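## Task

Remove the foam block from the lowest drawer of the short, slim three-drawer file cabinet and set it inside the tote so that no part sticks out past the tote's walls. At the end, every drawer anywhere in the room must be completely closed, the tote must stand upright, and each cabinet must remain roughly where it started. The robot must not tip over or finish leaning. The result only counts if it stays that way without the robot holding anything in place.

## Robot and tools

ROBOT. A LeKiwi: a small three-omni-wheel base carrying a single five-joint arm plus gripper. The shoulder sits 0.07 m ahead of the base centre and 0.21 m off the floor; the hand can reach about 0.44 m from it. Loose objects may occasionally get nudged by the scene.

FRAMES. Base frame: origin on the floor at the wheel centre, x forward, y left, z up. hand_pose is reported in this frame and marks the tip point of the fixed jaw, where the moving jaw meets it. With all arm joints at zero, the hand's z axis faces forward, its x axis to the robot's right, its y axis down; the moving jaw opens toward hand negative y. The odometry frame is the base frame as it was at scene start. base_odometry integrates wheel turns only, so wheel slip shows up as travel; heading is positive leftward, -3.142 to 3.142.

execute_actions. Argument "actions": a list holding exactly one action, or empty to just read state and images. An action has "base", "joints", or both; their motions begin together and may finish at different times. "base" holds exactly one relative command, measured from where the base last reported itself: {"translate_m": d} drives forward (positive) or back, -1 to 1 m; {"sideways_m": d} slides left (positive) or right, -1 to 1 m; {"rotate_rad": d} spins in place, left positive, -3.2 to 3.2 rad. "joints" is a single object of absolute targets in radians, keyed by name (one arm, so one set): shoulder_pan_rad -1.919 to 1.919, tolerance ±0.02, 0 straight ahead, positive swings to the robot's right; shoulder_lift_rad -1.745 to 1.745 ±0.1, 0 upper arm about vertical, positive tilts it forward; elbow_flex_rad -1.69 to 1.58 ±0.07, 0 gives a level forearm when lift is 0, positive drops the hand; wrist_flex_rad -1.658 to 1.658 ±0.03, 0 hand aligned with forearm, positive tips the jaws downward; wrist_roll_rad -2.743 to 2.841 ±0.02, positive is counter-clockwise looking from the forearm; gripper_rad 0 (closed) to 1.919. Joints left out may keep driving toward earlier targets without the status showing it. Unknown keys or out-of-range numbers cause the whole call to be rejected with no motion. Optional "cameras": list of "cam_front", "cam_wrist" or "all"; omitted, null or ["all"] gives both, [] gives none. The "pictures" line lists the returned images in order. Each action ends within 15 s. Base speed is roughly 0.20 m/s and 1.0 rad/s; arm joints move at 1.3 to 2.2 rad/s.

wait: {"seconds": 0 to 10}; commands nothing new and returns state and images. zoom_image: {"camera": "cam_front" or "cam_wrist", "region": [x0, y0, x1, y1]} in pixels of that camera's most recent full image, top-left origin, at most 504 by 504. finished_scene: {"scene": n}, the current scene number (1 to 2); irreversible, reports success and hands over the next task. If a call reports a stop, any later execute_actions, wait or finished_scene in the same reply are skipped. Replying with no tool call ends everything.

RESULT LINES. base_status and joint_status describe how each motion of the last accepted action finished. "done": target reached (for the base, the wheels turned the commanded amount, slip included). "off_target": settled elsewhere and possibly still pushing. "time_out" or "contact_stop": target abandoned, holding position (the robot never actually reports contact_stop, and it keeps pushing when it meets something). "joint command not followed", usually with a "cause:" line, means a safety check blocked the arm targets; a gripper target in that action still runs. Named joints still blocked show "not_followed" and may be retried each action; respond by sending fresh targets for all five arm joints. on_its_own lists motion you did not command. A "Motor temperatures" line gives one value per arm joint in joint_positions order.

WEAKENING. If a joint or the gripper is held up for 2 s in total while its target is about 0.3 rad or more past its reading, it silently drops to 20% force. Restore it by commanding 0.1 rad from the reading, away from the obstruction; for the gripper this means opening and releasing the object.

GRIPPER. Tip gap is about 0.04 m at 0.5, 0.08 m at 1.0, 0.11 m fully open. Close to just under the object's width, not to 0. After closing, "off_target" means the jaws met something; "done" may mean an empty grasp. To hold firmly, command 0.2 rad below the reading once stopped on the object.

BALANCE. The robot pitches forward easily. At rest it can support 0.15 kg with hand_pose x = 0.25 m but only 0.03 kg at 0.43 m; with shoulder_lift_rad at 1 or above, just 0.04 kg at 0.25 m and nothing from 0.3 m out. Tugging, pressing down on floor or furniture, or lifting against a shelf underside can tip it, as can big arm swings. Carry loads with the hand tucked in. Avoid dropping items, slamming drawers, hard impacts and strong shoves.

HEAT. Holding loads warms motors, even between calls. A MOTOR HOT warning appears from 55 °C; at 70 °C an OVER-TEMPERATURE FAULT stops the arm, the overheated joints go limp until cooled, and affected keys read "limit_stop_at_motor_heat"; resend their targets afterward. Some heat carries into the next scene.

SENSING. Each arm joint reading has a fixed offset up to 2.0 degrees, so hand_pose may be about 26 mm off. cam_front (644x476) is fixed on the base looking forward from about x 0.113, z 0.060; cam_wrist (476x644) rides on the hand, so its pose error grows with joint errors. Calibration values (K, D, T_world_to_cam in the base frame) are approximate, with small per-scene deviations. Between replies the robot keeps executing the last command.

Each tool is called after ">>>" in YAML: its name, and indented under it one key for each argument.

## Session

>>> execute_actions:
  actions: []

Scene clock: 0.00 s.
Motor temperatures (°C, as the motors report them): [29 28 32 26 28]
base_odometry: x=+0.000 y=+0.000 heading=+0.000 (m, m, rad; odometry frame)
base_status: not commanded
joint_positions: shoulder_pan_rad=-0.113 shoulder_lift_rad=-1.496 elbow_flex_rad=-0.244 wrist_flex_rad=+1.495 wrist_roll_rad=-1.540 gripper_rad=+1.920
joint_status: not commanded
hand_pose: x=+0.1140 y=+0.0131 z=+0.4162 quat_wxyz=(+0.787, -0.029, +0.615, +0.051) (m; base frame)
pictures: cam_front, cam_wrist
Images, in order (width x height): cam_front 644x476, cam_wrist 476x644.

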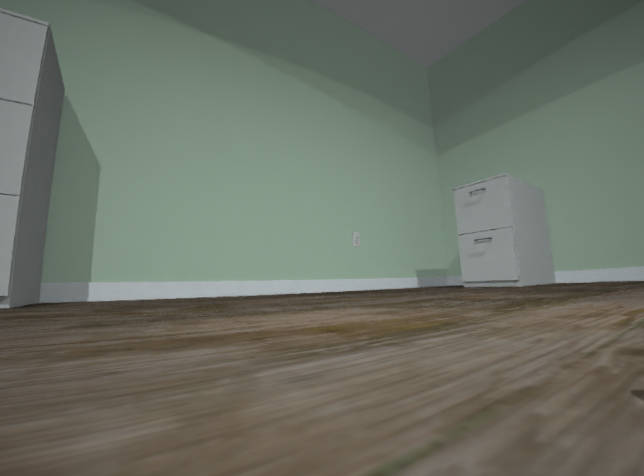

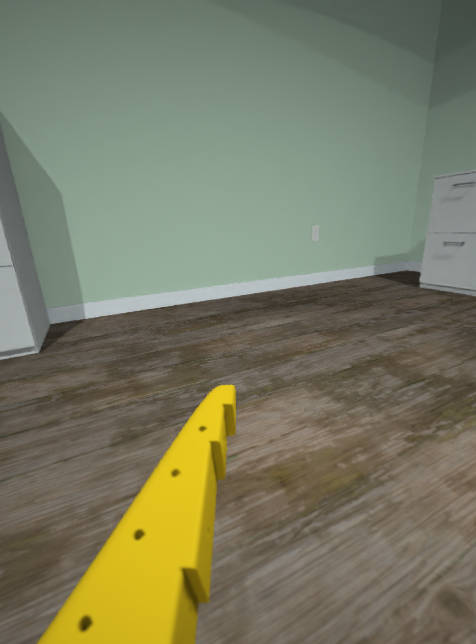

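>>> execute_actions:
  actions:
    - {"base":{"rotate_rad":1.3}}

>>> execute_actions:
  actions:
    - {"base":{"rotate_rad":1.5}}

>>> execute_actions:
  actions:
    - {"base":{"rotate_rad":1.5}}

Scene clock: 6.50 s.
Motor temperatures (°C, as the motors report them): [29 28 32 26 28]
base_odometry: x=+0.000 y=+0.000 heading=+1.296 (m, m, rad; odometry frame)
base_status: done
joint_positions: shoulder_pan_rad=-0.113 shoulder_lift_rad=-1.496 elbow_flex_rad=-0.244 wrist_flex_rad=+1.495 wrist_roll_rad=-1.540 gripper_rad=+1.920
joint_status: not commanded
hand_pose: x=+0.1140 y=+0.0131 z=+0.4162 quat_wxyz=(+0.787, -0.029, +0.615, +0.051) (m; base frame)
pictures: cam_front, cam_wrist
Images, in order (width x height): cam_front 644x476, cam_wrist 476x644.

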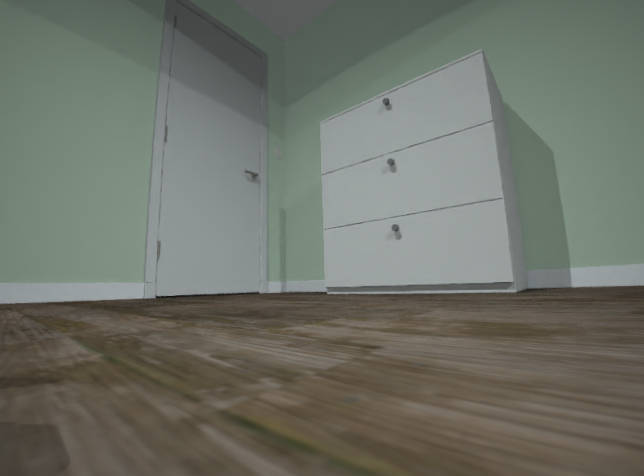

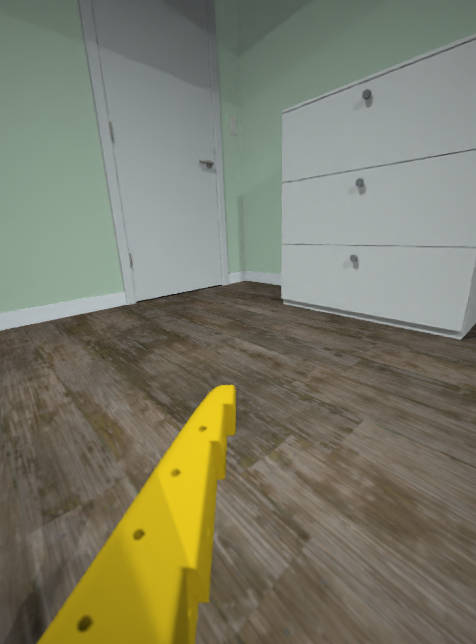

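Scene clock: 8.97 s.
Motor temperatures (°C, as the motors report them): [29 28 32 26 28]
base_odometry: x=+0.000 y=+0.000 heading=+2.792 (m, m, rad; odometry frame)
base_status: done
joint_positions: shoulder_pan_rad=-0.113 shoulder_lift_rad=-1.496 elbow_flex_rad=-0.244 wrist_flex_rad=+1.495 wrist_roll_rad=-1.540 gripper_rad=+1.920
joint_status: not commanded
hand_pose: x=+0.1140 y=+0.0131 z=+0.4162 quat_wxyz=(+0.787, -0.029, +0.615, +0.051) (m; base frame)
pictures: cam_front, cam_wrist
Images, in order (width x height): cam_front 644x476, cam_wrist 476x644.

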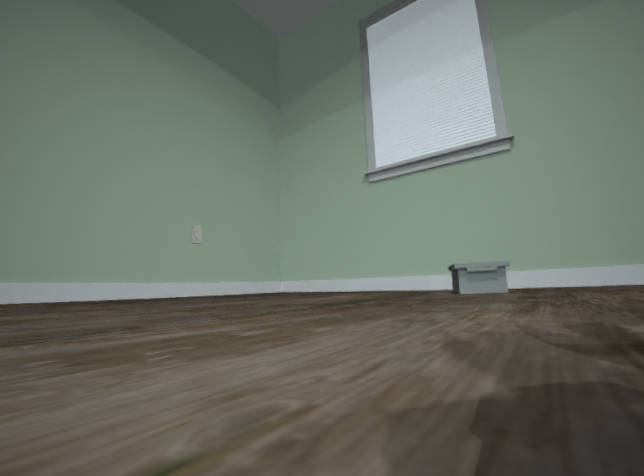

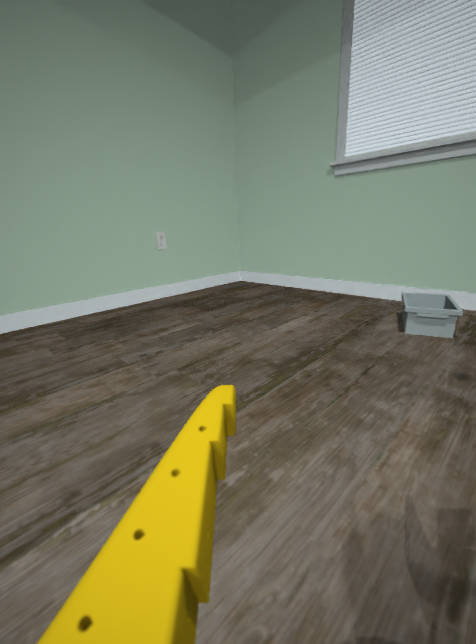

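Scene clock: 11.43 s.
Motor temperatures (°C, as the motors report them): [29 28 32 26 28]
base_odometry: x=+0.000 y=+0.000 heading=-1.995 (m, m, rad; odometry frame)
base_status: done
joint_positions: shoulder_pan_rad=-0.113 shoulder_lift_rad=-1.496 elbow_flex_rad=-0.244 wrist_flex_rad=+1.495 wrist_roll_rad=-1.540 gripper_rad=+1.920
joint_status: not commanded
hand_pose: x=+0.1140 y=+0.0131 z=+0.4162 quat_wxyz=(+0.787, -0.029, +0.615, +0.051) (m; base frame)
pictures: cam_front, cam_wrist
Images, in order (width x height): cam_front 644x476, cam_wrist 476x644.

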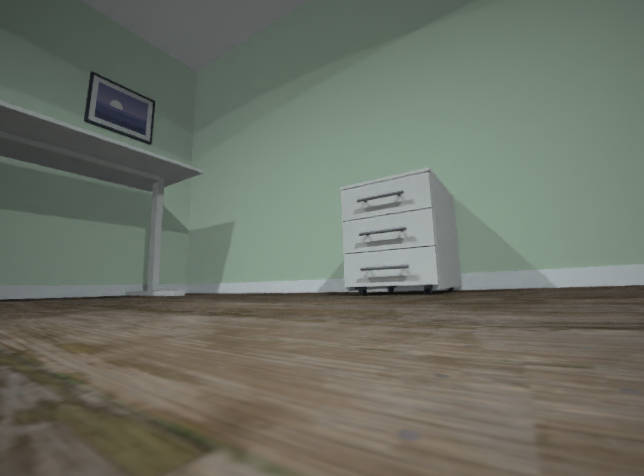

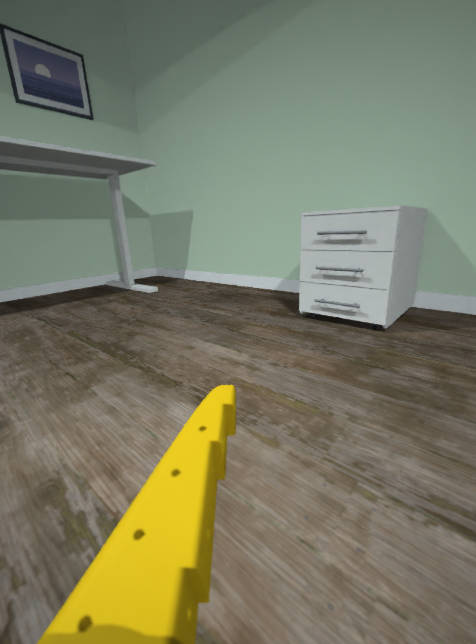

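>>> execute_actions:
  actions:
    - {"base":{"rotate_rad":-0.53}}
  cameras: []

>>> execute_actions:
  actions:
    - {"base":{"sideways_m":0.4}}
  cameras: []

>>> execute_actions:
  actions:
    - {"base":{"translate_m":0.5},"joints":{"shoulder_pan_rad":0}}

Scene clock: 31.60 s.
Motor temperatures (°C, as the motors report them): [29 28 32 26 28]
base_odometry: x=+0.000 y=+0.000 heading=-2.521 (m, m, rad; odometry frame)
base_status: done
joint_positions: shoulder_pan_rad=-0.113 shoulder_lift_rad=-1.496 elbow_flex_rad=-0.244 wrist_flex_rad=+1.495 wrist_roll_rad=-1.540 gripper_rad=+1.920
joint_status: not commanded
hand_pose: x=+0.1140 y=+0.0131 z=+0.4162 quat_wxyz=(+0.787, -0.029, +0.615, +0.051) (m; base frame)
pictures: none
No camera images: the call's "cameras" was empty. Leave "cameras" out to get every camera's image.

Scene clock: 34.57 s.
Motor temperatures (°C, as the motors report them): [29 28 32 26 28]
base_odometry: x=+0.232 y=-0.325 heading=-2.523 (m, m, rad; odometry frame)
base_status: done
joint_positions: shoulder_pan_rad=-0.113 shoulder_lift_rad=-1.496 elbow_flex_rad=-0.244 wrist_flex_rad=+1.495 wrist_roll_rad=-1.540 gripper_rad=+1.920
joint_status: not commanded
hand_pose: x=+0.1140 y=+0.0131 z=+0.4162 quat_wxyz=(+0.787, -0.029, +0.615, +0.051) (m; base frame)
pictures: none
No camera images: the call's "cameras" was empty. Leave "cameras" out to get every camera's image.

Scene clock: 38.03 s.
Motor temperatures (°C, as the motors report them): [29 28 32 26 28]
base_odometry: x=-0.175 y=-0.615 heading=-2.523 (m, m, rad; odometry frame)
base_status: done
joint_positions: shoulder_pan_rad=-0.009 shoulder_lift_rad=-1.496 elbow_flex_rad=-0.244 wrist_flex_rad=+1.495 wrist_roll_rad=-1.540 gripper_rad=+1.920
joint_status: all done
hand_pose: x=+0.1151 y=+0.0081 z=+0.4162 quat_wxyz=(+0.788, +0.003, +0.615, +0.010) (m; base frame)
pictures: cam_front, cam_wrist
camera_calibration (this result's frames):
cam_wrist: T_world_to_cam=[[0.0417501, -0.997205, -0.0619585, 0.0284369], [-0.358414, 0.0429371, -0.932575, 0.447414], [0.932629, 0.0611419, -0.355619, 0.112838], [0, 0, 0, 1]] pos_world=[0.0539364, 0.00224766, 0.459136]
Images, in order (width x height): cam_front 644x476, cam_wrist 476x644.

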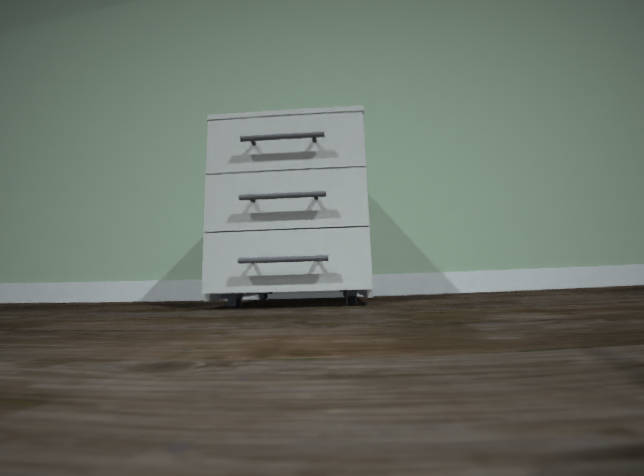

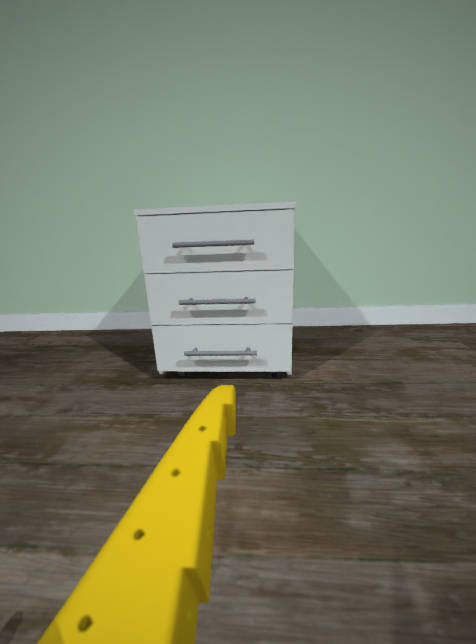

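>>> execute_actions:
  actions:
    - {"base":{"rotate_rad":-0.08},"joints":{"shoulder_lift_rad":0.3,"elbow_flex_rad":1.0,"wrist_flex_rad":-0.8,"wrist_roll_rad":0,"gripper_rad":0.8}}
  cameras: []

>>> execute_actions:
  actions:
    - {"base":{"sideways_m":0.16}}

Scene clock: 56.03 s.
Motor temperatures (°C, as the motors report them): [29 28 32 26 28]
base_odometry: x=-0.175 y=-0.615 heading=-2.599 (m, m, rad; odometry frame)
base_status: done
joint_positions: shoulder_pan_rad=-0.009 shoulder_lift_rad=+0.303 elbow_flex_rad=+1.000 wrist_flex_rad=-0.785 wrist_roll_rad=-0.007 gripper_rad=+0.807
joint_status: all done
hand_pose: x=+0.3339 y=+0.0024 z=+0.0928 quat_wxyz=(+0.366, -0.597, +0.626, -0.343) (m; base frame)
pictures: none
No camera images: the call's "cameras" was empty. Leave "cameras" out to get every camera's image.

Scene clock: 57.80 s.
Motor temperatures (°C, as the motors report them): [29 28 32 26 28]
base_odometry: x=-0.093 y=-0.752 heading=-2.601 (m, m, rad; odometry frame)
base_status: done
joint_positions: shoulder_pan_rad=-0.007 shoulder_lift_rad=+0.303 elbow_flex_rad=+1.000 wrist_flex_rad=-0.785 wrist_roll_rad=-0.007 gripper_rad=+0.807
joint_status: not commanded
hand_pose: x=+0.3339 y=+0.0019 z=+0.0928 quat_wxyz=(+0.366, -0.596, +0.626, -0.344) (m; base frame)
pictures: cam_front, cam_wrist
camera_calibration (this result's frames):
cam_wrist: T_world_to_cam=[[0.508415, -0.1027, 0.854966, -0.249554], [-0.530777, -0.819199, 0.21723, 0.17702], [0.678078, -0.56424, -0.471004, -0.108956], [0, 0, 0, 1]] pos_world=[0.294717, 0.0579082, 0.123587]
Images, in order (width x height): cam_front 644x476, cam_wrist 476x644.

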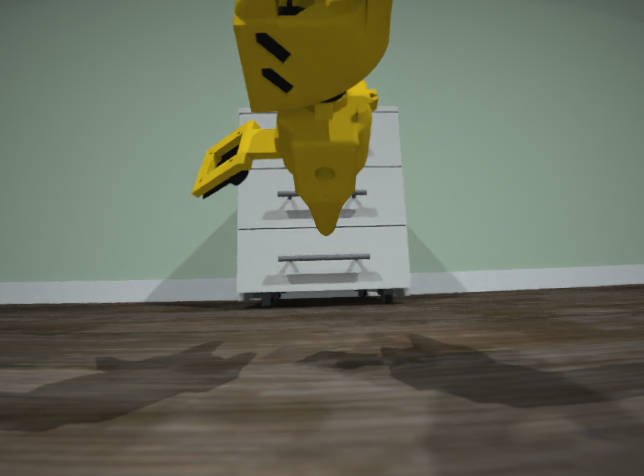

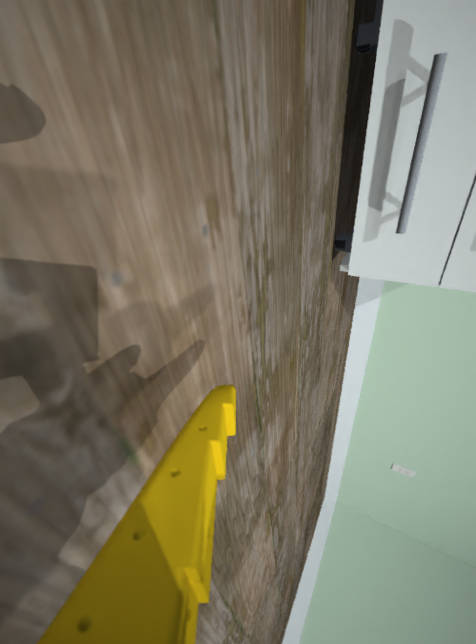

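>>> execute_actions:
  actions:
    - {"base":{"translate_m":0.33}}

Scene clock: 64.93 s.
Motor temperatures (°C, as the motors report them): [29 28 32 26 28]
base_odometry: x=-0.376 y=-0.921 heading=-2.601 (m, m, rad; odometry frame)
base_status: done
joint_positions: shoulder_pan_rad=-0.007 shoulder_lift_rad=+0.303 elbow_flex_rad=+1.000 wrist_flex_rad=-0.785 wrist_roll_rad=-0.007 gripper_rad=+0.807
joint_status: not commanded
hand_pose: x=+0.3339 y=+0.0019 z=+0.0928 quat_wxyz=(+0.366, -0.596, +0.626, -0.344) (m; base frame)
pictures: cam_front, cam_wrist
camera_calibration (this result's frames):
cam_wrist: T_world_to_cam=[[0.508415, -0.1027, 0.854966, -0.249554], [-0.530777, -0.819199, 0.21723, 0.17702], [0.678078, -0.56424, -0.471004, -0.108956], [0, 0, 0, 1]] pos_world=[0.294717, 0.0579082, 0.123587]
Images, in order (width x height): cam_front 644x476, cam_wrist 476x644.

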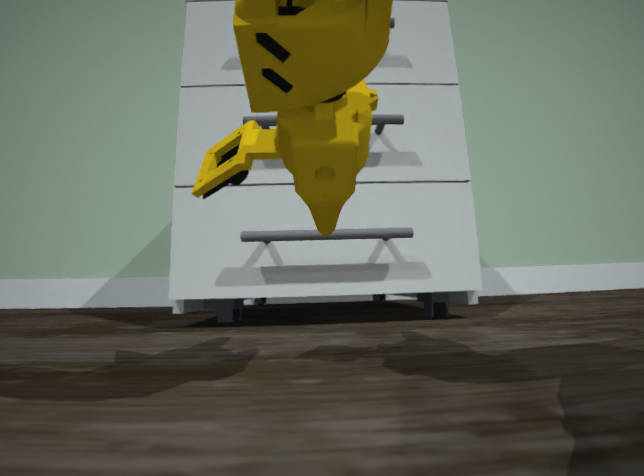

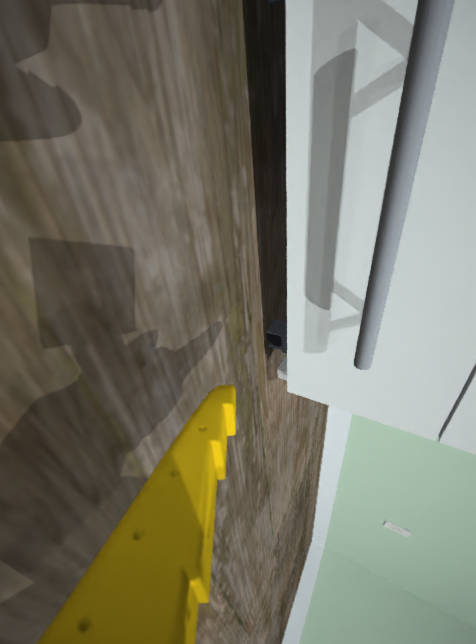

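>>> execute_actions:
  actions:
    - {"base":{"translate_m":0.13}}

Scene clock: 75.87 s.
Motor temperatures (°C, as the motors report them): [29 28 32 26 28]
base_odometry: x=-0.486 y=-0.988 heading=-2.601 (m, m, rad; odometry frame)
base_status: done
joint_positions: shoulder_pan_rad=-0.007 shoulder_lift_rad=+0.303 elbow_flex_rad=+1.000 wrist_flex_rad=-0.785 wrist_roll_rad=-0.007 gripper_rad=+0.807
joint_status: not commanded
hand_pose: x=+0.3339 y=+0.0019 z=+0.0928 quat_wxyz=(+0.366, -0.596, +0.626, -0.344) (m; base frame)
pictures: cam_front, cam_wrist
camera_calibration (this result's frames):
cam_wrist: T_world_to_cam=[[0.508415, -0.1027, 0.854966, -0.249554], [-0.530777, -0.819199, 0.21723, 0.17702], [0.678078, -0.56424, -0.471004, -0.108956], [0, 0, 0, 1]] pos_world=[0.294717, 0.0579082, 0.123587]
Images, in order (width x height): cam_front 644x476, cam_wrist 476x644.

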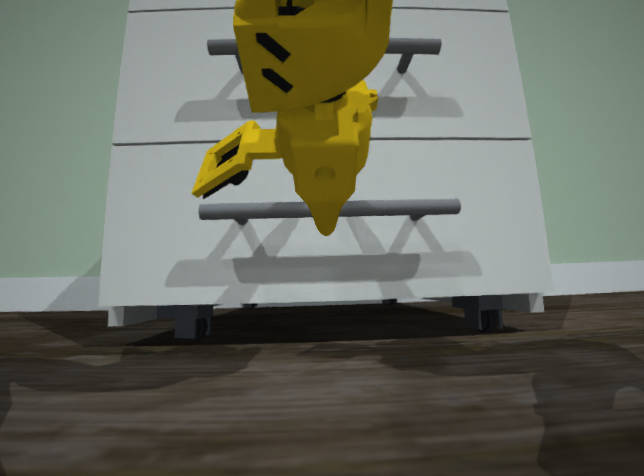

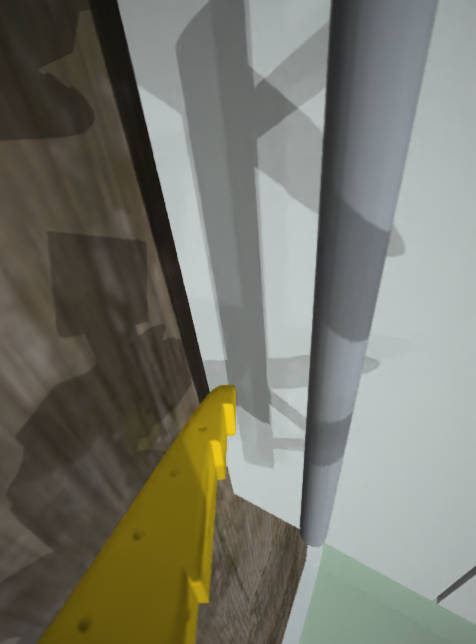

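>>> execute_actions:
  actions:
    - {"base":{"translate_m":0.04},"joints":{"wrist_flex_rad":-0.84}}

>>> execute_actions:
  actions:
    - {"joints":{"gripper_rad":0.1}}

Scene clock: 83.70 s.
Motor temperatures (°C, as the motors report them): [29 28 32 26 28]
base_odometry: x=-0.520 y=-1.008 heading=-2.600 (m, m, rad; odometry frame)
base_status: done
joint_positions: shoulder_pan_rad=-0.007 shoulder_lift_rad=+0.305 elbow_flex_rad=+1.017 wrist_flex_rad=-0.835 wrist_roll_rad=-0.006 gripper_rad=+0.807
joint_status: all done
hand_pose: x=+0.3344 y=+0.0019 z=+0.0964 quat_wxyz=(+0.376, -0.591, +0.620, -0.353) (m; base frame)
pictures: cam_front, cam_wrist
camera_calibration (this result's frames):
cam_wrist: T_world_to_cam=[[0.480681, -0.101373, 0.871016, -0.245148], [-0.53691, -0.81936, 0.200939, 0.180114], [0.693307, -0.564245, -0.448279, -0.114885], [0, 0, 0, 1]] pos_world=[0.294194, 0.0579038, 0.125836]
Images, in order (width x height): cam_front 644x476, cam_wrist 476x644.

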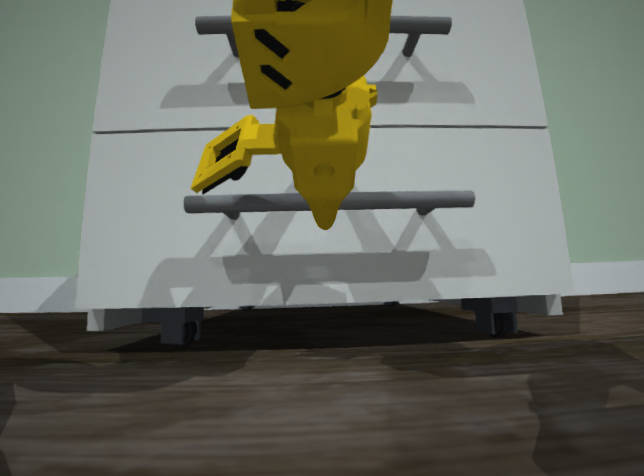

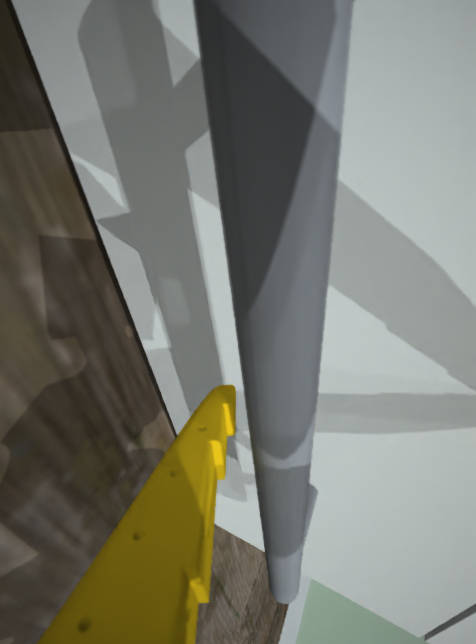

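Scene clock: 84.73 s.
Motor temperatures (°C, as the motors report them): [29 28 32 26 28]
base_odometry: x=-0.520 y=-1.008 heading=-2.601 (m, m, rad; odometry frame)
base_status: not commanded
joint_positions: shoulder_pan_rad=-0.007 shoulder_lift_rad=+0.305 elbow_flex_rad=+1.006 wrist_flex_rad=-0.840 wrist_roll_rad=-0.006 gripper_rad=+0.113
joint_status: all done
hand_pose: x=+0.3370 y=+0.0020 z=+0.0989 quat_wxyz=(+0.381, -0.588, +0.617, -0.358) (m; base frame)
pictures: cam_front, cam_wrist
camera_calibration (this result's frames):
cam_wrist: T_world_to_cam=[[0.467264, -0.101469, 0.878276, -0.244826], [-0.539928, -0.819382, 0.19259, 0.182873], [0.700101, -0.564196, -0.437653, -0.118896], [0, 0, 0, 1]] pos_world=[0.296376, 0.0579194, 0.12777]
Images, in order (width x height): cam_front 644x476, cam_wrist 476x644.

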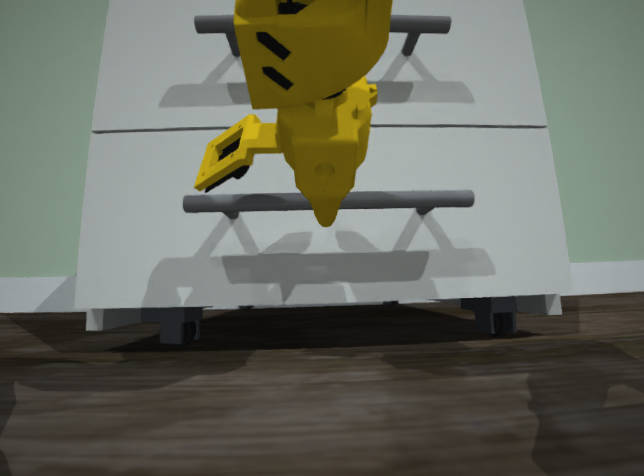

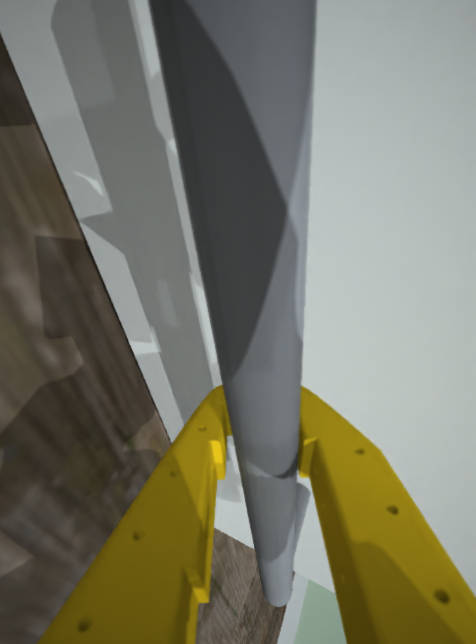

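>>> execute_actions:
  actions:
    - {"joints":{"gripper_rad":0.35}}
  cameras: []

>>> execute_actions:
  actions:
    - {"base":{"translate_m":0.012}}
  cameras: []

>>> execute_actions:
  actions:
    - {"joints":{"gripper_rad":0.0}}
  cameras: ["cam_wrist"]

>>> execute_actions:
  actions:
    - {"base":{"translate_m":-0.1}}

Scene clock: 91.00 s.
Motor temperatures (°C, as the motors report them): [29 28 32 26 28]
base_odometry: x=-0.520 y=-1.008 heading=-2.601 (m, m, rad; odometry frame)
base_status: not commanded
joint_positions: shoulder_pan_rad=-0.007 shoulder_lift_rad=+0.305 elbow_flex_rad=+1.006 wrist_flex_rad=-0.840 wrist_roll_rad=-0.006 gripper_rad=+0.341
joint_status: all done
hand_pose: x=+0.3370 y=+0.0020 z=+0.0989 quat_wxyz=(+0.381, -0.588, +0.617, -0.358) (m; base frame)
pictures: none
No camera images: the call's "cameras" was empty. Leave "cameras" out to get every camera's image.

Scene clock: 91.70 s.
Motor temperatures (°C, as the motors report them): [29 28 32 26 28]
base_odometry: x=-0.530 y=-1.014 heading=-2.600 (m, m, rad; odometry frame)
base_status: done
joint_positions: shoulder_pan_rad=-0.007 shoulder_lift_rad=+0.306 elbow_flex_rad=+1.015 wrist_flex_rad=-0.840 wrist_roll_rad=-0.006 gripper_rad=+0.344
joint_status: not commanded
hand_pose: x=+0.3349 y=+0.0019 z=+0.0969 quat_wxyz=(+0.377, -0.590, +0.619, -0.355) (m; base frame)
pictures: none
No camera images: the call's "cameras" was empty. Leave "cameras" out to get every camera's image.

Scene clock: 92.50 s.
Motor temperatures (°C, as the motors report them): [29 28 32 26 28]
base_odometry: x=-0.530 y=-1.014 heading=-2.601 (m, m, rad; odometry frame)
base_status: not commanded
joint_positions: shoulder_pan_rad=-0.007 shoulder_lift_rad=+0.306 elbow_flex_rad=+0.999 wrist_flex_rad=-0.840 wrist_roll_rad=-0.004 gripper_rad=+0.033
joint_status: gripper_rad off_target (ended at +0.033, target +0.000)
hand_pose: x=+0.3384 y=+0.0020 z=+0.0999 quat_wxyz=(+0.382, -0.588, +0.615, -0.360) (m; base frame)
pictures: cam_wrist
camera_calibration (this result's frames):
cam_wrist: T_world_to_cam=[[0.461927, -0.0999814, 0.881265, -0.244877], [-0.540538, -0.819502, 0.190356, 0.183879], [0.703166, -0.564287, -0.432594, -0.121], [0, 0, 0, 1]] pos_world=[0.297592, 0.0579273, 0.128456]
Images, in order (width x height): cam_wrist 476x644.

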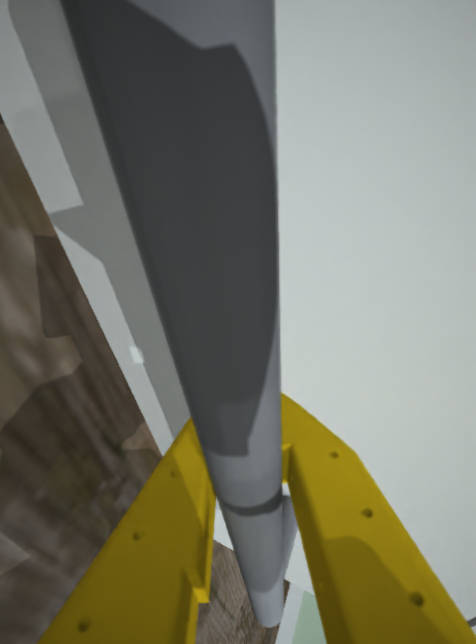

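Scene clock: 93.97 s.
Motor temperatures (°C, as the motors report them): [29 28 32 27 28]
base_odometry: x=-0.445 y=-0.963 heading=-2.601 (m, m, rad; odometry frame)
base_status: done
joint_positions: shoulder_pan_rad=-0.004 shoulder_lift_rad=+0.316 elbow_flex_rad=+1.011 wrist_flex_rad=-0.840 wrist_roll_rad=-0.004 gripper_rad=+0.006
joint_status: not commanded
on_its_own: gripper_rad moved -0.026 to your old target +0.000
hand_pose: x=+0.3348 y=+0.0011 z=+0.0955 quat_wxyz=(+0.375, -0.591, +0.620, -0.354) (m; base frame)
pictures: cam_front, cam_wrist
camera_calibration (this result's frames):
cam_wrist: T_world_to_cam=[[0.480436, -0.101321, 0.871158, -0.244666], [-0.538836, -0.817823, 0.202045, 0.180389], [0.691981, -0.566481, -0.447507, -0.115677], [0, 0, 0, 1]] pos_world=[0.294793, 0.0572075, 0.124929]
Images, in order (width x height): cam_front 644x476, cam_wrist 476x644.

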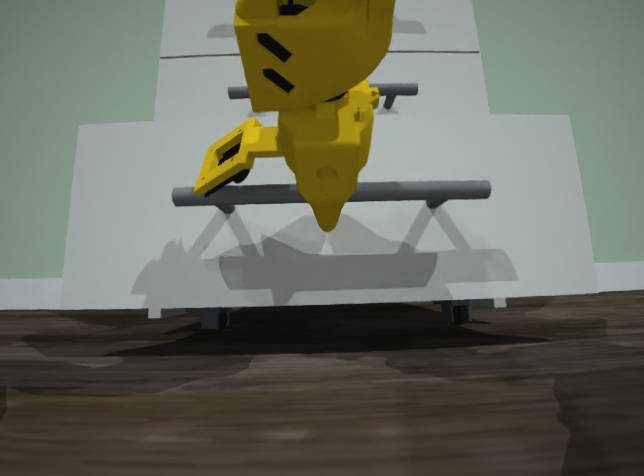

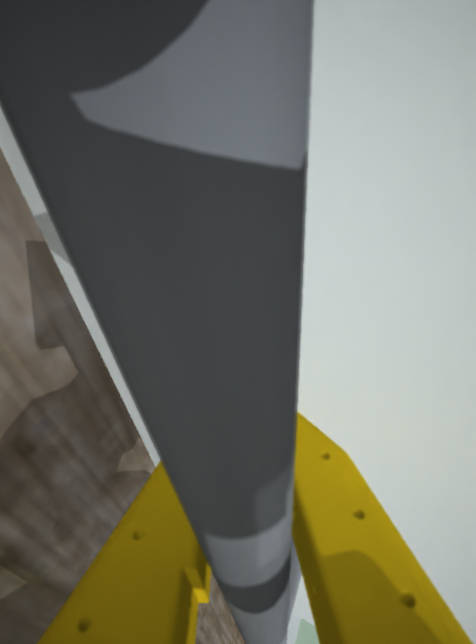

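Works; bar is caged.

>>> execute_actions:
  actions:
    - {"base":{"translate_m":-0.15}}

>>> execute_actions:
  actions:
    - {"joints":{"gripper_rad":0.4}}
  cameras: []

>>> execute_actions:
  actions:
    - {"base":{"translate_m":-0.08}}
  cameras: ["cam_front"]

>>> execute_actions:
  actions:
    - {"joints":{"shoulder_lift_rad":-0.6,"elbow_flex_rad":-0.3,"wrist_flex_rad":1.6,"wrist_roll_rad":-1.54,"gripper_rad":1.5}}

Scene clock: 103.03 s.
Motor temperatures (°C, as the motors report them): [29 28 32 27 28]
base_odometry: x=-0.316 y=-0.886 heading=-2.601 (m, m, rad; odometry frame)
base_status: done
joint_positions: shoulder_pan_rad=-0.004 shoulder_lift_rad=+0.311 elbow_flex_rad=+1.000 wrist_flex_rad=-0.840 wrist_roll_rad=-0.004 gripper_rad=+0.006
joint_status: not commanded
hand_pose: x=+0.3376 y=+0.0011 z=+0.0986 quat_wxyz=(+0.380, -0.588, +0.617, -0.359) (m; base frame)
pictures: cam_front, cam_wrist
camera_calibration (this result's frames):
cam_wrist: T_world_to_cam=[[0.467017, -0.101376, 0.878418, -0.2448], [-0.541871, -0.817835, 0.193705, 0.183132], [0.698764, -0.566453, -0.436875, -0.119583], [0, 0, 0, 1]] pos_world=[0.29712, 0.057217, 0.12732]
Images, in order (width x height): cam_front 644x476, cam_wrist 476x644.

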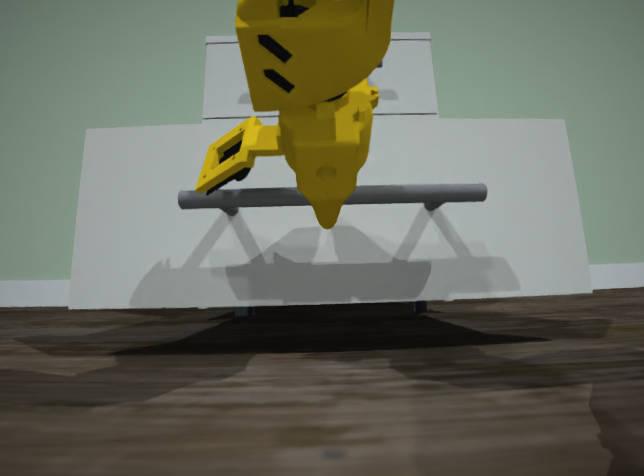

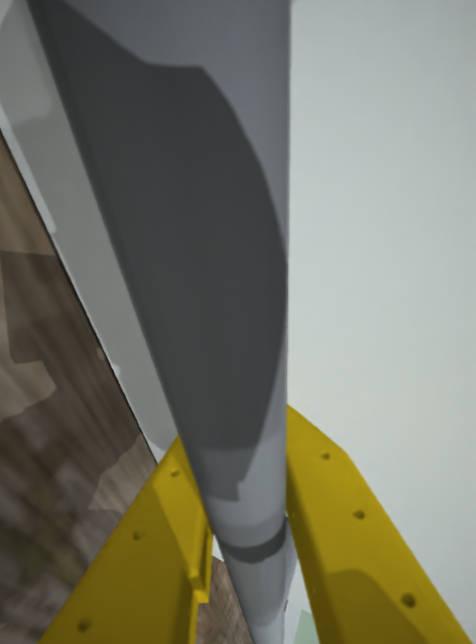

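Scene clock: 103.77 s.
Motor temperatures (°C, as the motors report them): [29 28 32 27 28]
base_odometry: x=-0.316 y=-0.886 heading=-2.601 (m, m, rad; odometry frame)
base_status: not commanded
joint_positions: shoulder_pan_rad=-0.004 shoulder_lift_rad=+0.323 elbow_flex_rad=+1.019 wrist_flex_rad=-0.837 wrist_roll_rad=-0.004 gripper_rad=+0.391
joint_status: all done
hand_pose: x=+0.3321 y=+0.0011 z=+0.0920 quat_wxyz=(+0.369, -0.594, +0.624, -0.349) (m; base frame)
pictures: none
No camera images: the call's "cameras" was empty. Leave "cameras" out to get every camera's image.

Scene clock: 105.10 s.
Motor temperatures (°C, as the motors report them): [29 28 32 27 28]
base_odometry: x=-0.248 y=-0.845 heading=-2.601 (m, m, rad; odometry frame)
base_status: done
joint_positions: shoulder_pan_rad=-0.004 shoulder_lift_rad=+0.323 elbow_flex_rad=+1.019 wrist_flex_rad=-0.837 wrist_roll_rad=-0.004 gripper_rad=+0.393
joint_status: not commanded
hand_pose: x=+0.3321 y=+0.0011 z=+0.0920 quat_wxyz=(+0.369, -0.594, +0.624, -0.349) (m; base frame)
pictures: cam_front
Images, in order (width x height): cam_front 644x476.

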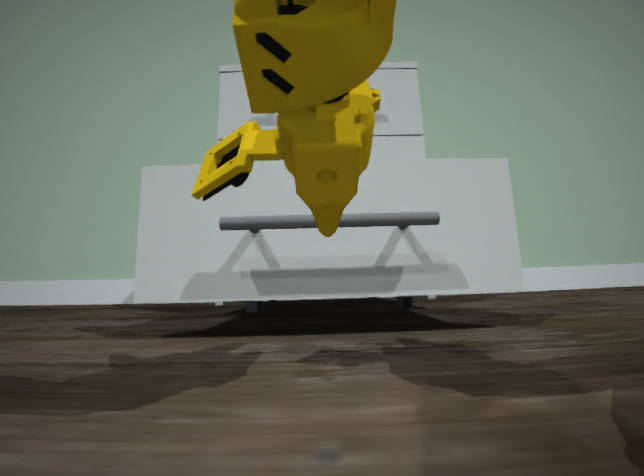

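Scene clock: 107.33 s.
Motor temperatures (°C, as the motors report them): [29 28 32 27 28]
base_odometry: x=-0.248 y=-0.845 heading=-2.601 (m, m, rad; odometry frame)
base_status: not commanded
joint_positions: shoulder_pan_rad=-0.004 shoulder_lift_rad=-0.583 elbow_flex_rad=-0.267 wrist_flex_rad=+1.599 wrist_roll_rad=-1.532 gripper_rad=+1.493
joint_status: all done
hand_pose: x=+0.2613 y=+0.0085 z=+0.3137 quat_wxyz=(+0.400, +0.003, +0.917, +0.003) (m; base frame)
pictures: cam_front, cam_wrist
camera_calibration (this result's frames):
cam_wrist: T_world_to_cam=[[-0.0246062, -0.998132, -0.055916, 0.0318053], [-0.977327, 0.0357842, -0.20869, 0.33892], [0.210301, 0.0495132, -0.976382, 0.323547], [0, 0, 0, 1]] pos_world=[0.263975, 0.003598, 0.388413]
Images, in order (width x height): cam_front 644x476, cam_wrist 476x644.

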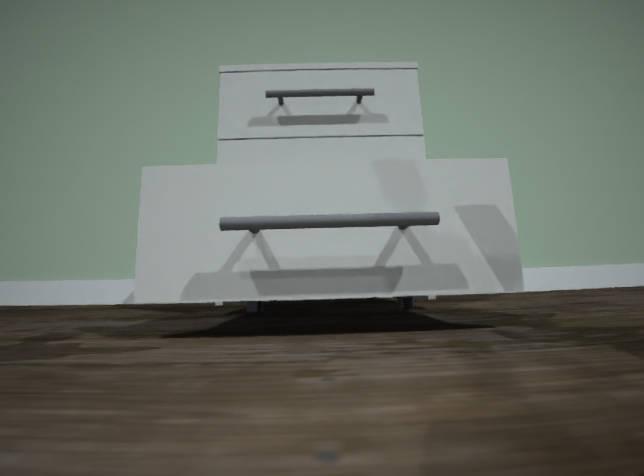

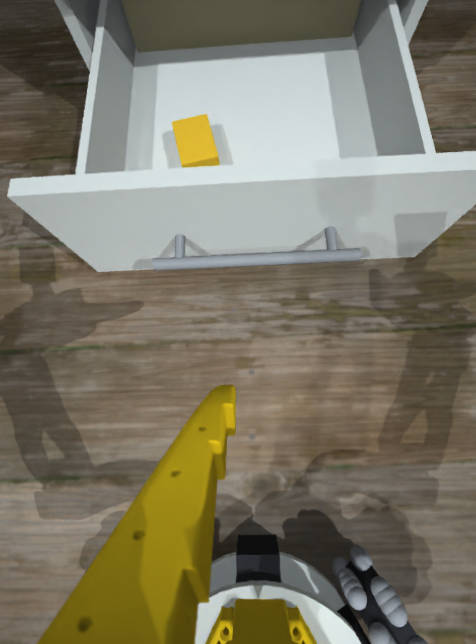

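>>> execute_actions:
  actions:
    - {"base":{"sideways_m":0.09},"joints":{"gripper_rad":0.9}}
  cameras: []

>>> execute_actions:
  actions:
    - {"base":{"translate_m":0.24}}

Scene clock: 119.53 s.
Motor temperatures (°C, as the motors report them): [29 28 32 27 28]
base_odometry: x=-0.202 y=-0.922 heading=-2.602 (m, m, rad; odometry frame)
base_status: done
joint_positions: shoulder_pan_rad=-0.004 shoulder_lift_rad=-0.583 elbow_flex_rad=-0.267 wrist_flex_rad=+1.599 wrist_roll_rad=-1.532 gripper_rad=+0.907
joint_status: all done
hand_pose: x=+0.2613 y=+0.0085 z=+0.3137 quat_wxyz=(+0.400, +0.003, +0.917, +0.003) (m; base frame)
pictures: none
No camera images: the call's "cameras" was empty. Leave "cameras" out to get every camera's image.

Scene clock: 121.70 s.
Motor temperatures (°C, as the motors report them): [29 28 32 27 28]
base_odometry: x=-0.408 y=-1.045 heading=-2.602 (m, m, rad; odometry frame)
base_status: done
joint_positions: shoulder_pan_rad=-0.004 shoulder_lift_rad=-0.583 elbow_flex_rad=-0.267 wrist_flex_rad=+1.599 wrist_roll_rad=-1.532 gripper_rad=+0.907
joint_status: not commanded
hand_pose: x=+0.2613 y=+0.0085 z=+0.3137 quat_wxyz=(+0.400, +0.003, +0.917, +0.003) (m; base frame)
pictures: cam_front, cam_wrist
camera_calibration (this result's frames):
cam_wrist: T_world_to_cam=[[-0.0246062, -0.998132, -0.055916, 0.0318053], [-0.977327, 0.0357842, -0.20869, 0.33892], [0.210301, 0.0495132, -0.976382, 0.323547], [0, 0, 0, 1]] pos_world=[0.263975, 0.003598, 0.388413]
Images, in order (width x height): cam_front 644x476, cam_wrist 476x644.

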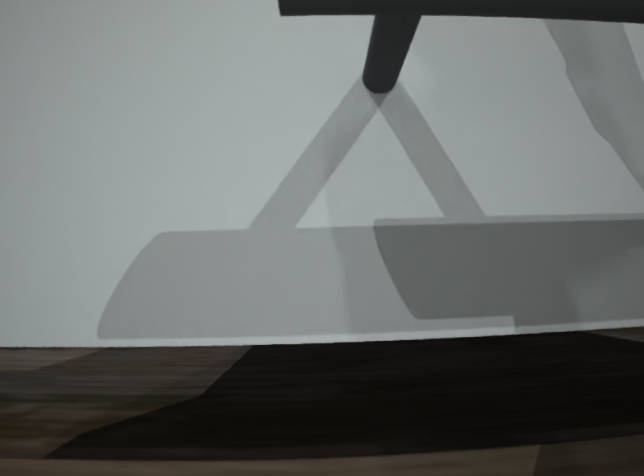

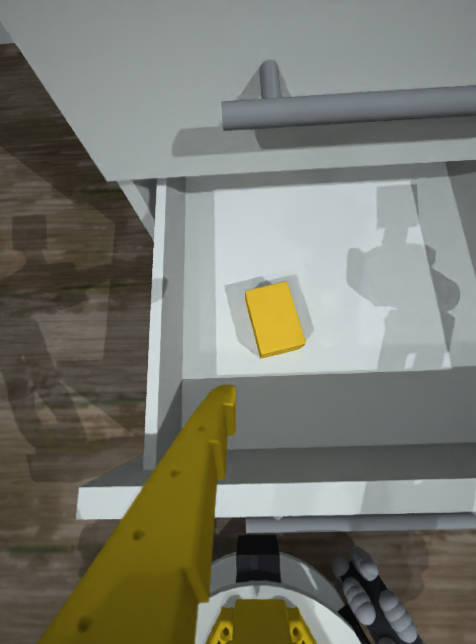

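>>> execute_actions:
  actions:
    - {"joints":{"shoulder_pan_rad":-0.05,"shoulder_lift_rad":0.15,"elbow_flex_rad":0.0,"wrist_flex_rad":1.05,"wrist_roll_rad":-1.4}}
  cameras: ["cam_wrist"]

Scene clock: 147.43 s.
Motor temperatures (°C, as the motors report them): [29 28 32 27 28]
base_odometry: x=-0.408 y=-1.045 heading=-2.602 (m, m, rad; odometry frame)
base_status: not commanded
joint_positions: shoulder_pan_rad=-0.041 shoulder_lift_rad=+0.162 elbow_flex_rad=+0.003 wrist_flex_rad=+1.061 wrist_roll_rad=-1.408 gripper_rad=+0.907
joint_status: all done
hand_pose: x=+0.3298 y=+0.0184 z=+0.1470 quat_wxyz=(+0.172, -0.076, +0.982, -0.006) (m; base frame)
pictures: cam_wrist
camera_calibration (this result's frames):
cam_wrist: T_world_to_cam=[[0.10643, -0.994305, 0.00547963, -0.0182735], [-0.959259, -0.101225, 0.263772, 0.297845], [-0.261715, -0.0333296, -0.96457, 0.301324], [0, 0, 0, 1]] pos_world=[0.366516, 0.0220229, 0.212185]
Images, in order (width x height): cam_wrist 476x644.

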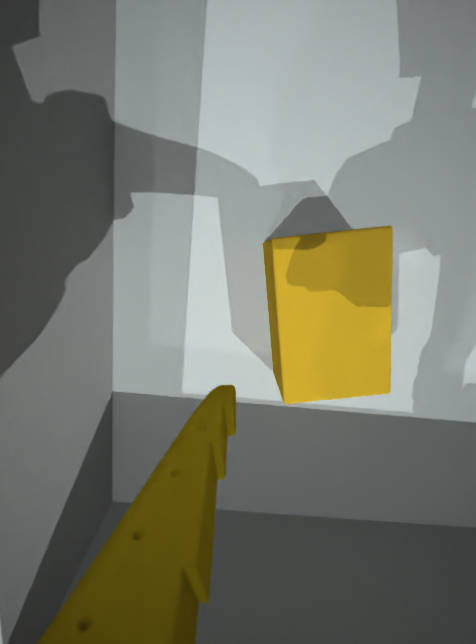

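>>> execute_actions:
  actions:
    - {"joints":{"shoulder_pan_rad":-0.01,"wrist_roll_rad":-1.65,"gripper_rad":1.0,"shoulder_lift_rad":0.35,"elbow_flex_rad":0.05,"wrist_flex_rad":0.8}}
  cameras: ["cam_wrist"]

Scene clock: 153.70 s.
Motor temperatures (°C, as the motors report them): [29 28 32 27 28]
base_odometry: x=-0.408 y=-1.045 heading=-2.602 (m, m, rad; odometry frame)
base_status: not commanded
joint_positions: shoulder_pan_rad=-0.019 shoulder_lift_rad=+0.363 elbow_flex_rad=+0.054 wrist_flex_rad=+0.812 wrist_roll_rad=-1.643 gripper_rad=+0.993
joint_status: all done
hand_pose: x=+0.3433 y=+0.0131 z=+0.1033 quat_wxyz=(+0.170, +0.050, +0.984, +0.012) (m; base frame)
pictures: cam_wrist
camera_calibration (this result's frames):
cam_wrist: T_world_to_cam=[[-0.135392, -0.988092, -0.0731015, 0.0662743], [-0.956592, 0.111145, 0.269403, 0.317487], [-0.25807, 0.106403, -0.960249, 0.259071], [0, 0, 0, 1]] pos_world=[0.379537, 0.00263199, 0.168085]
Images, in order (width x height): cam_wrist 476x644.

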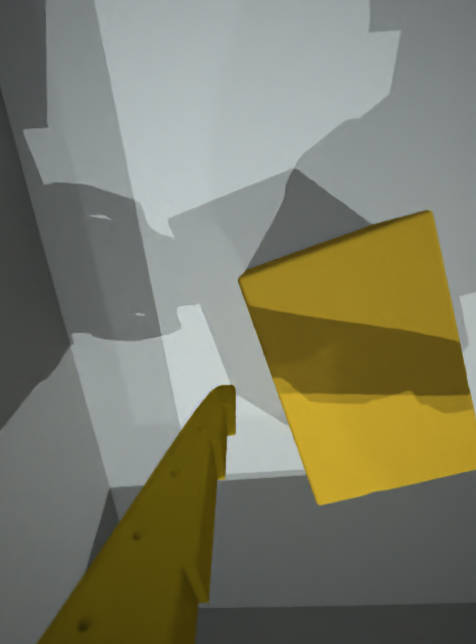

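>>> execute_actions:
  actions:
    - {"joints":{"wrist_roll_rad":-1.3}}
  cameras: ["cam_wrist"]

Scene clock: 158.13 s.
Motor temperatures (°C, as the motors report them): [29 28 32 27 28]
base_odometry: x=-0.408 y=-1.045 heading=-2.602 (m, m, rad; odometry frame)
base_status: not commanded
joint_positions: shoulder_pan_rad=-0.019 shoulder_lift_rad=+0.363 elbow_flex_rad=+0.054 wrist_flex_rad=+0.812 wrist_roll_rad=-1.308 gripper_rad=+0.993
joint_status: all done
hand_pose: x=+0.3408 y=+0.0128 z=+0.1024 quat_wxyz=(+0.169, -0.115, +0.979, -0.017) (m; base frame)
pictures: cam_wrist
camera_calibration (this result's frames):
cam_wrist: T_world_to_cam=[[0.178114, -0.983257, 0.0384721, -0.0527179], [-0.949198, -0.161374, 0.27015, 0.316287], [-0.259418, -0.0846351, -0.962049, 0.260708], [0, 0, 0, 1]] pos_world=[0.377242, 0.0212704, 0.167398]
Images, in order (width x height): cam_wrist 476x644.

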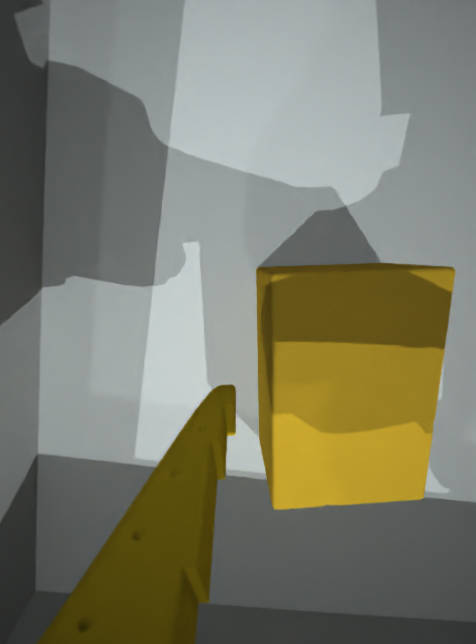

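Aligned. Descend.

>>> execute_actions:
  actions:
    - {"joints":{"shoulder_lift_rad":0.53,"elbow_flex_rad":0.1,"wrist_flex_rad":0.62}}
  cameras: ["cam_wrist"]

>>> execute_actions:
  actions:
    - {"joints":{"gripper_rad":0.45}}
  cameras: ["cam_wrist"]

Scene clock: 166.07 s.
Motor temperatures (°C, as the motors report them): [29 28 32 27 28]
base_odometry: x=-0.408 y=-1.045 heading=-2.602 (m, m, rad; odometry frame)
base_status: not commanded
joint_positions: shoulder_pan_rad=-0.018 shoulder_lift_rad=+0.523 elbow_flex_rad=+0.103 wrist_flex_rad=+0.630 wrist_roll_rad=-1.307 gripper_rad=+0.993
joint_status: all done
hand_pose: x=+0.3381 y=+0.0123 z=+0.0645 quat_wxyz=(+0.156, -0.115, +0.981, -0.016) (m; base frame)
pictures: cam_wrist
camera_calibration (this result's frames):
cam_wrist: T_world_to_cam=[[0.178988, -0.983236, 0.0347835, -0.0512961], [-0.941847, -0.161019, 0.294954, 0.319786], [-0.284408, -0.0855539, -0.954878, 0.23147], [0, 0, 0, 1]] pos_world=[0.376203, 0.0208586, 0.128487]
Images, in order (width x height): cam_wrist 476x644.

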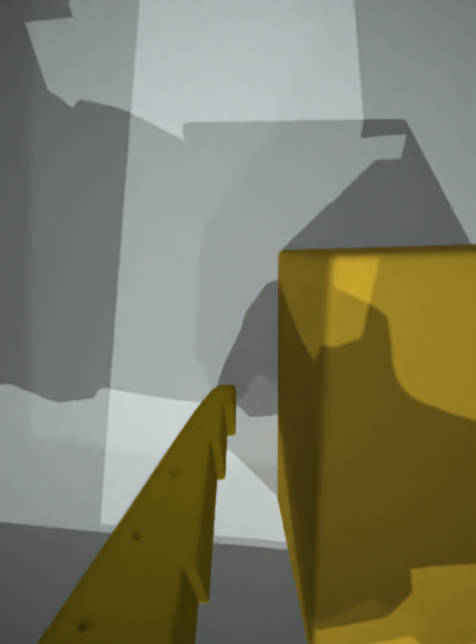

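Scene clock: 166.87 s.
Motor temperatures (°C, as the motors report them): [29 28 32 27 28]
base_odometry: x=-0.408 y=-1.045 heading=-2.602 (m, m, rad; odometry frame)
base_status: not commanded
joint_positions: shoulder_pan_rad=-0.003 shoulder_lift_rad=+0.515 elbow_flex_rad=+0.094 wrist_flex_rad=+0.619 wrist_roll_rad=-1.302 gripper_rad=+0.626
joint_status: gripper_rad off_target (ended at +0.626, target +0.450)
hand_pose: x=+0.3431 y=+0.0082 z=+0.0684 quat_wxyz=(+0.170, -0.109, +0.979, -0.019) (m; base frame)
pictures: cam_wrist
camera_calibration (this result's frames):
cam_wrist: T_world_to_cam=[[0.167133, -0.985092, 0.040753, -0.0527289], [-0.951347, -0.15028, 0.268989, 0.327566], [-0.258855, -0.0837273, -0.962281, 0.227962], [0, 0, 0, 1]] pos_world=[0.37945, 0.0163705, 0.133401]
Images, in order (width x height): cam_wrist 476x644.

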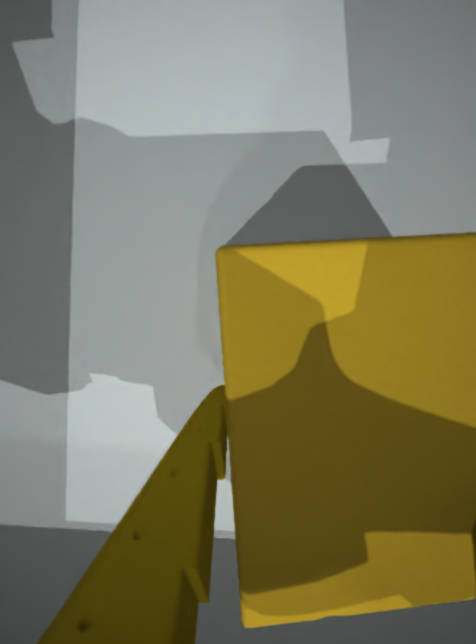

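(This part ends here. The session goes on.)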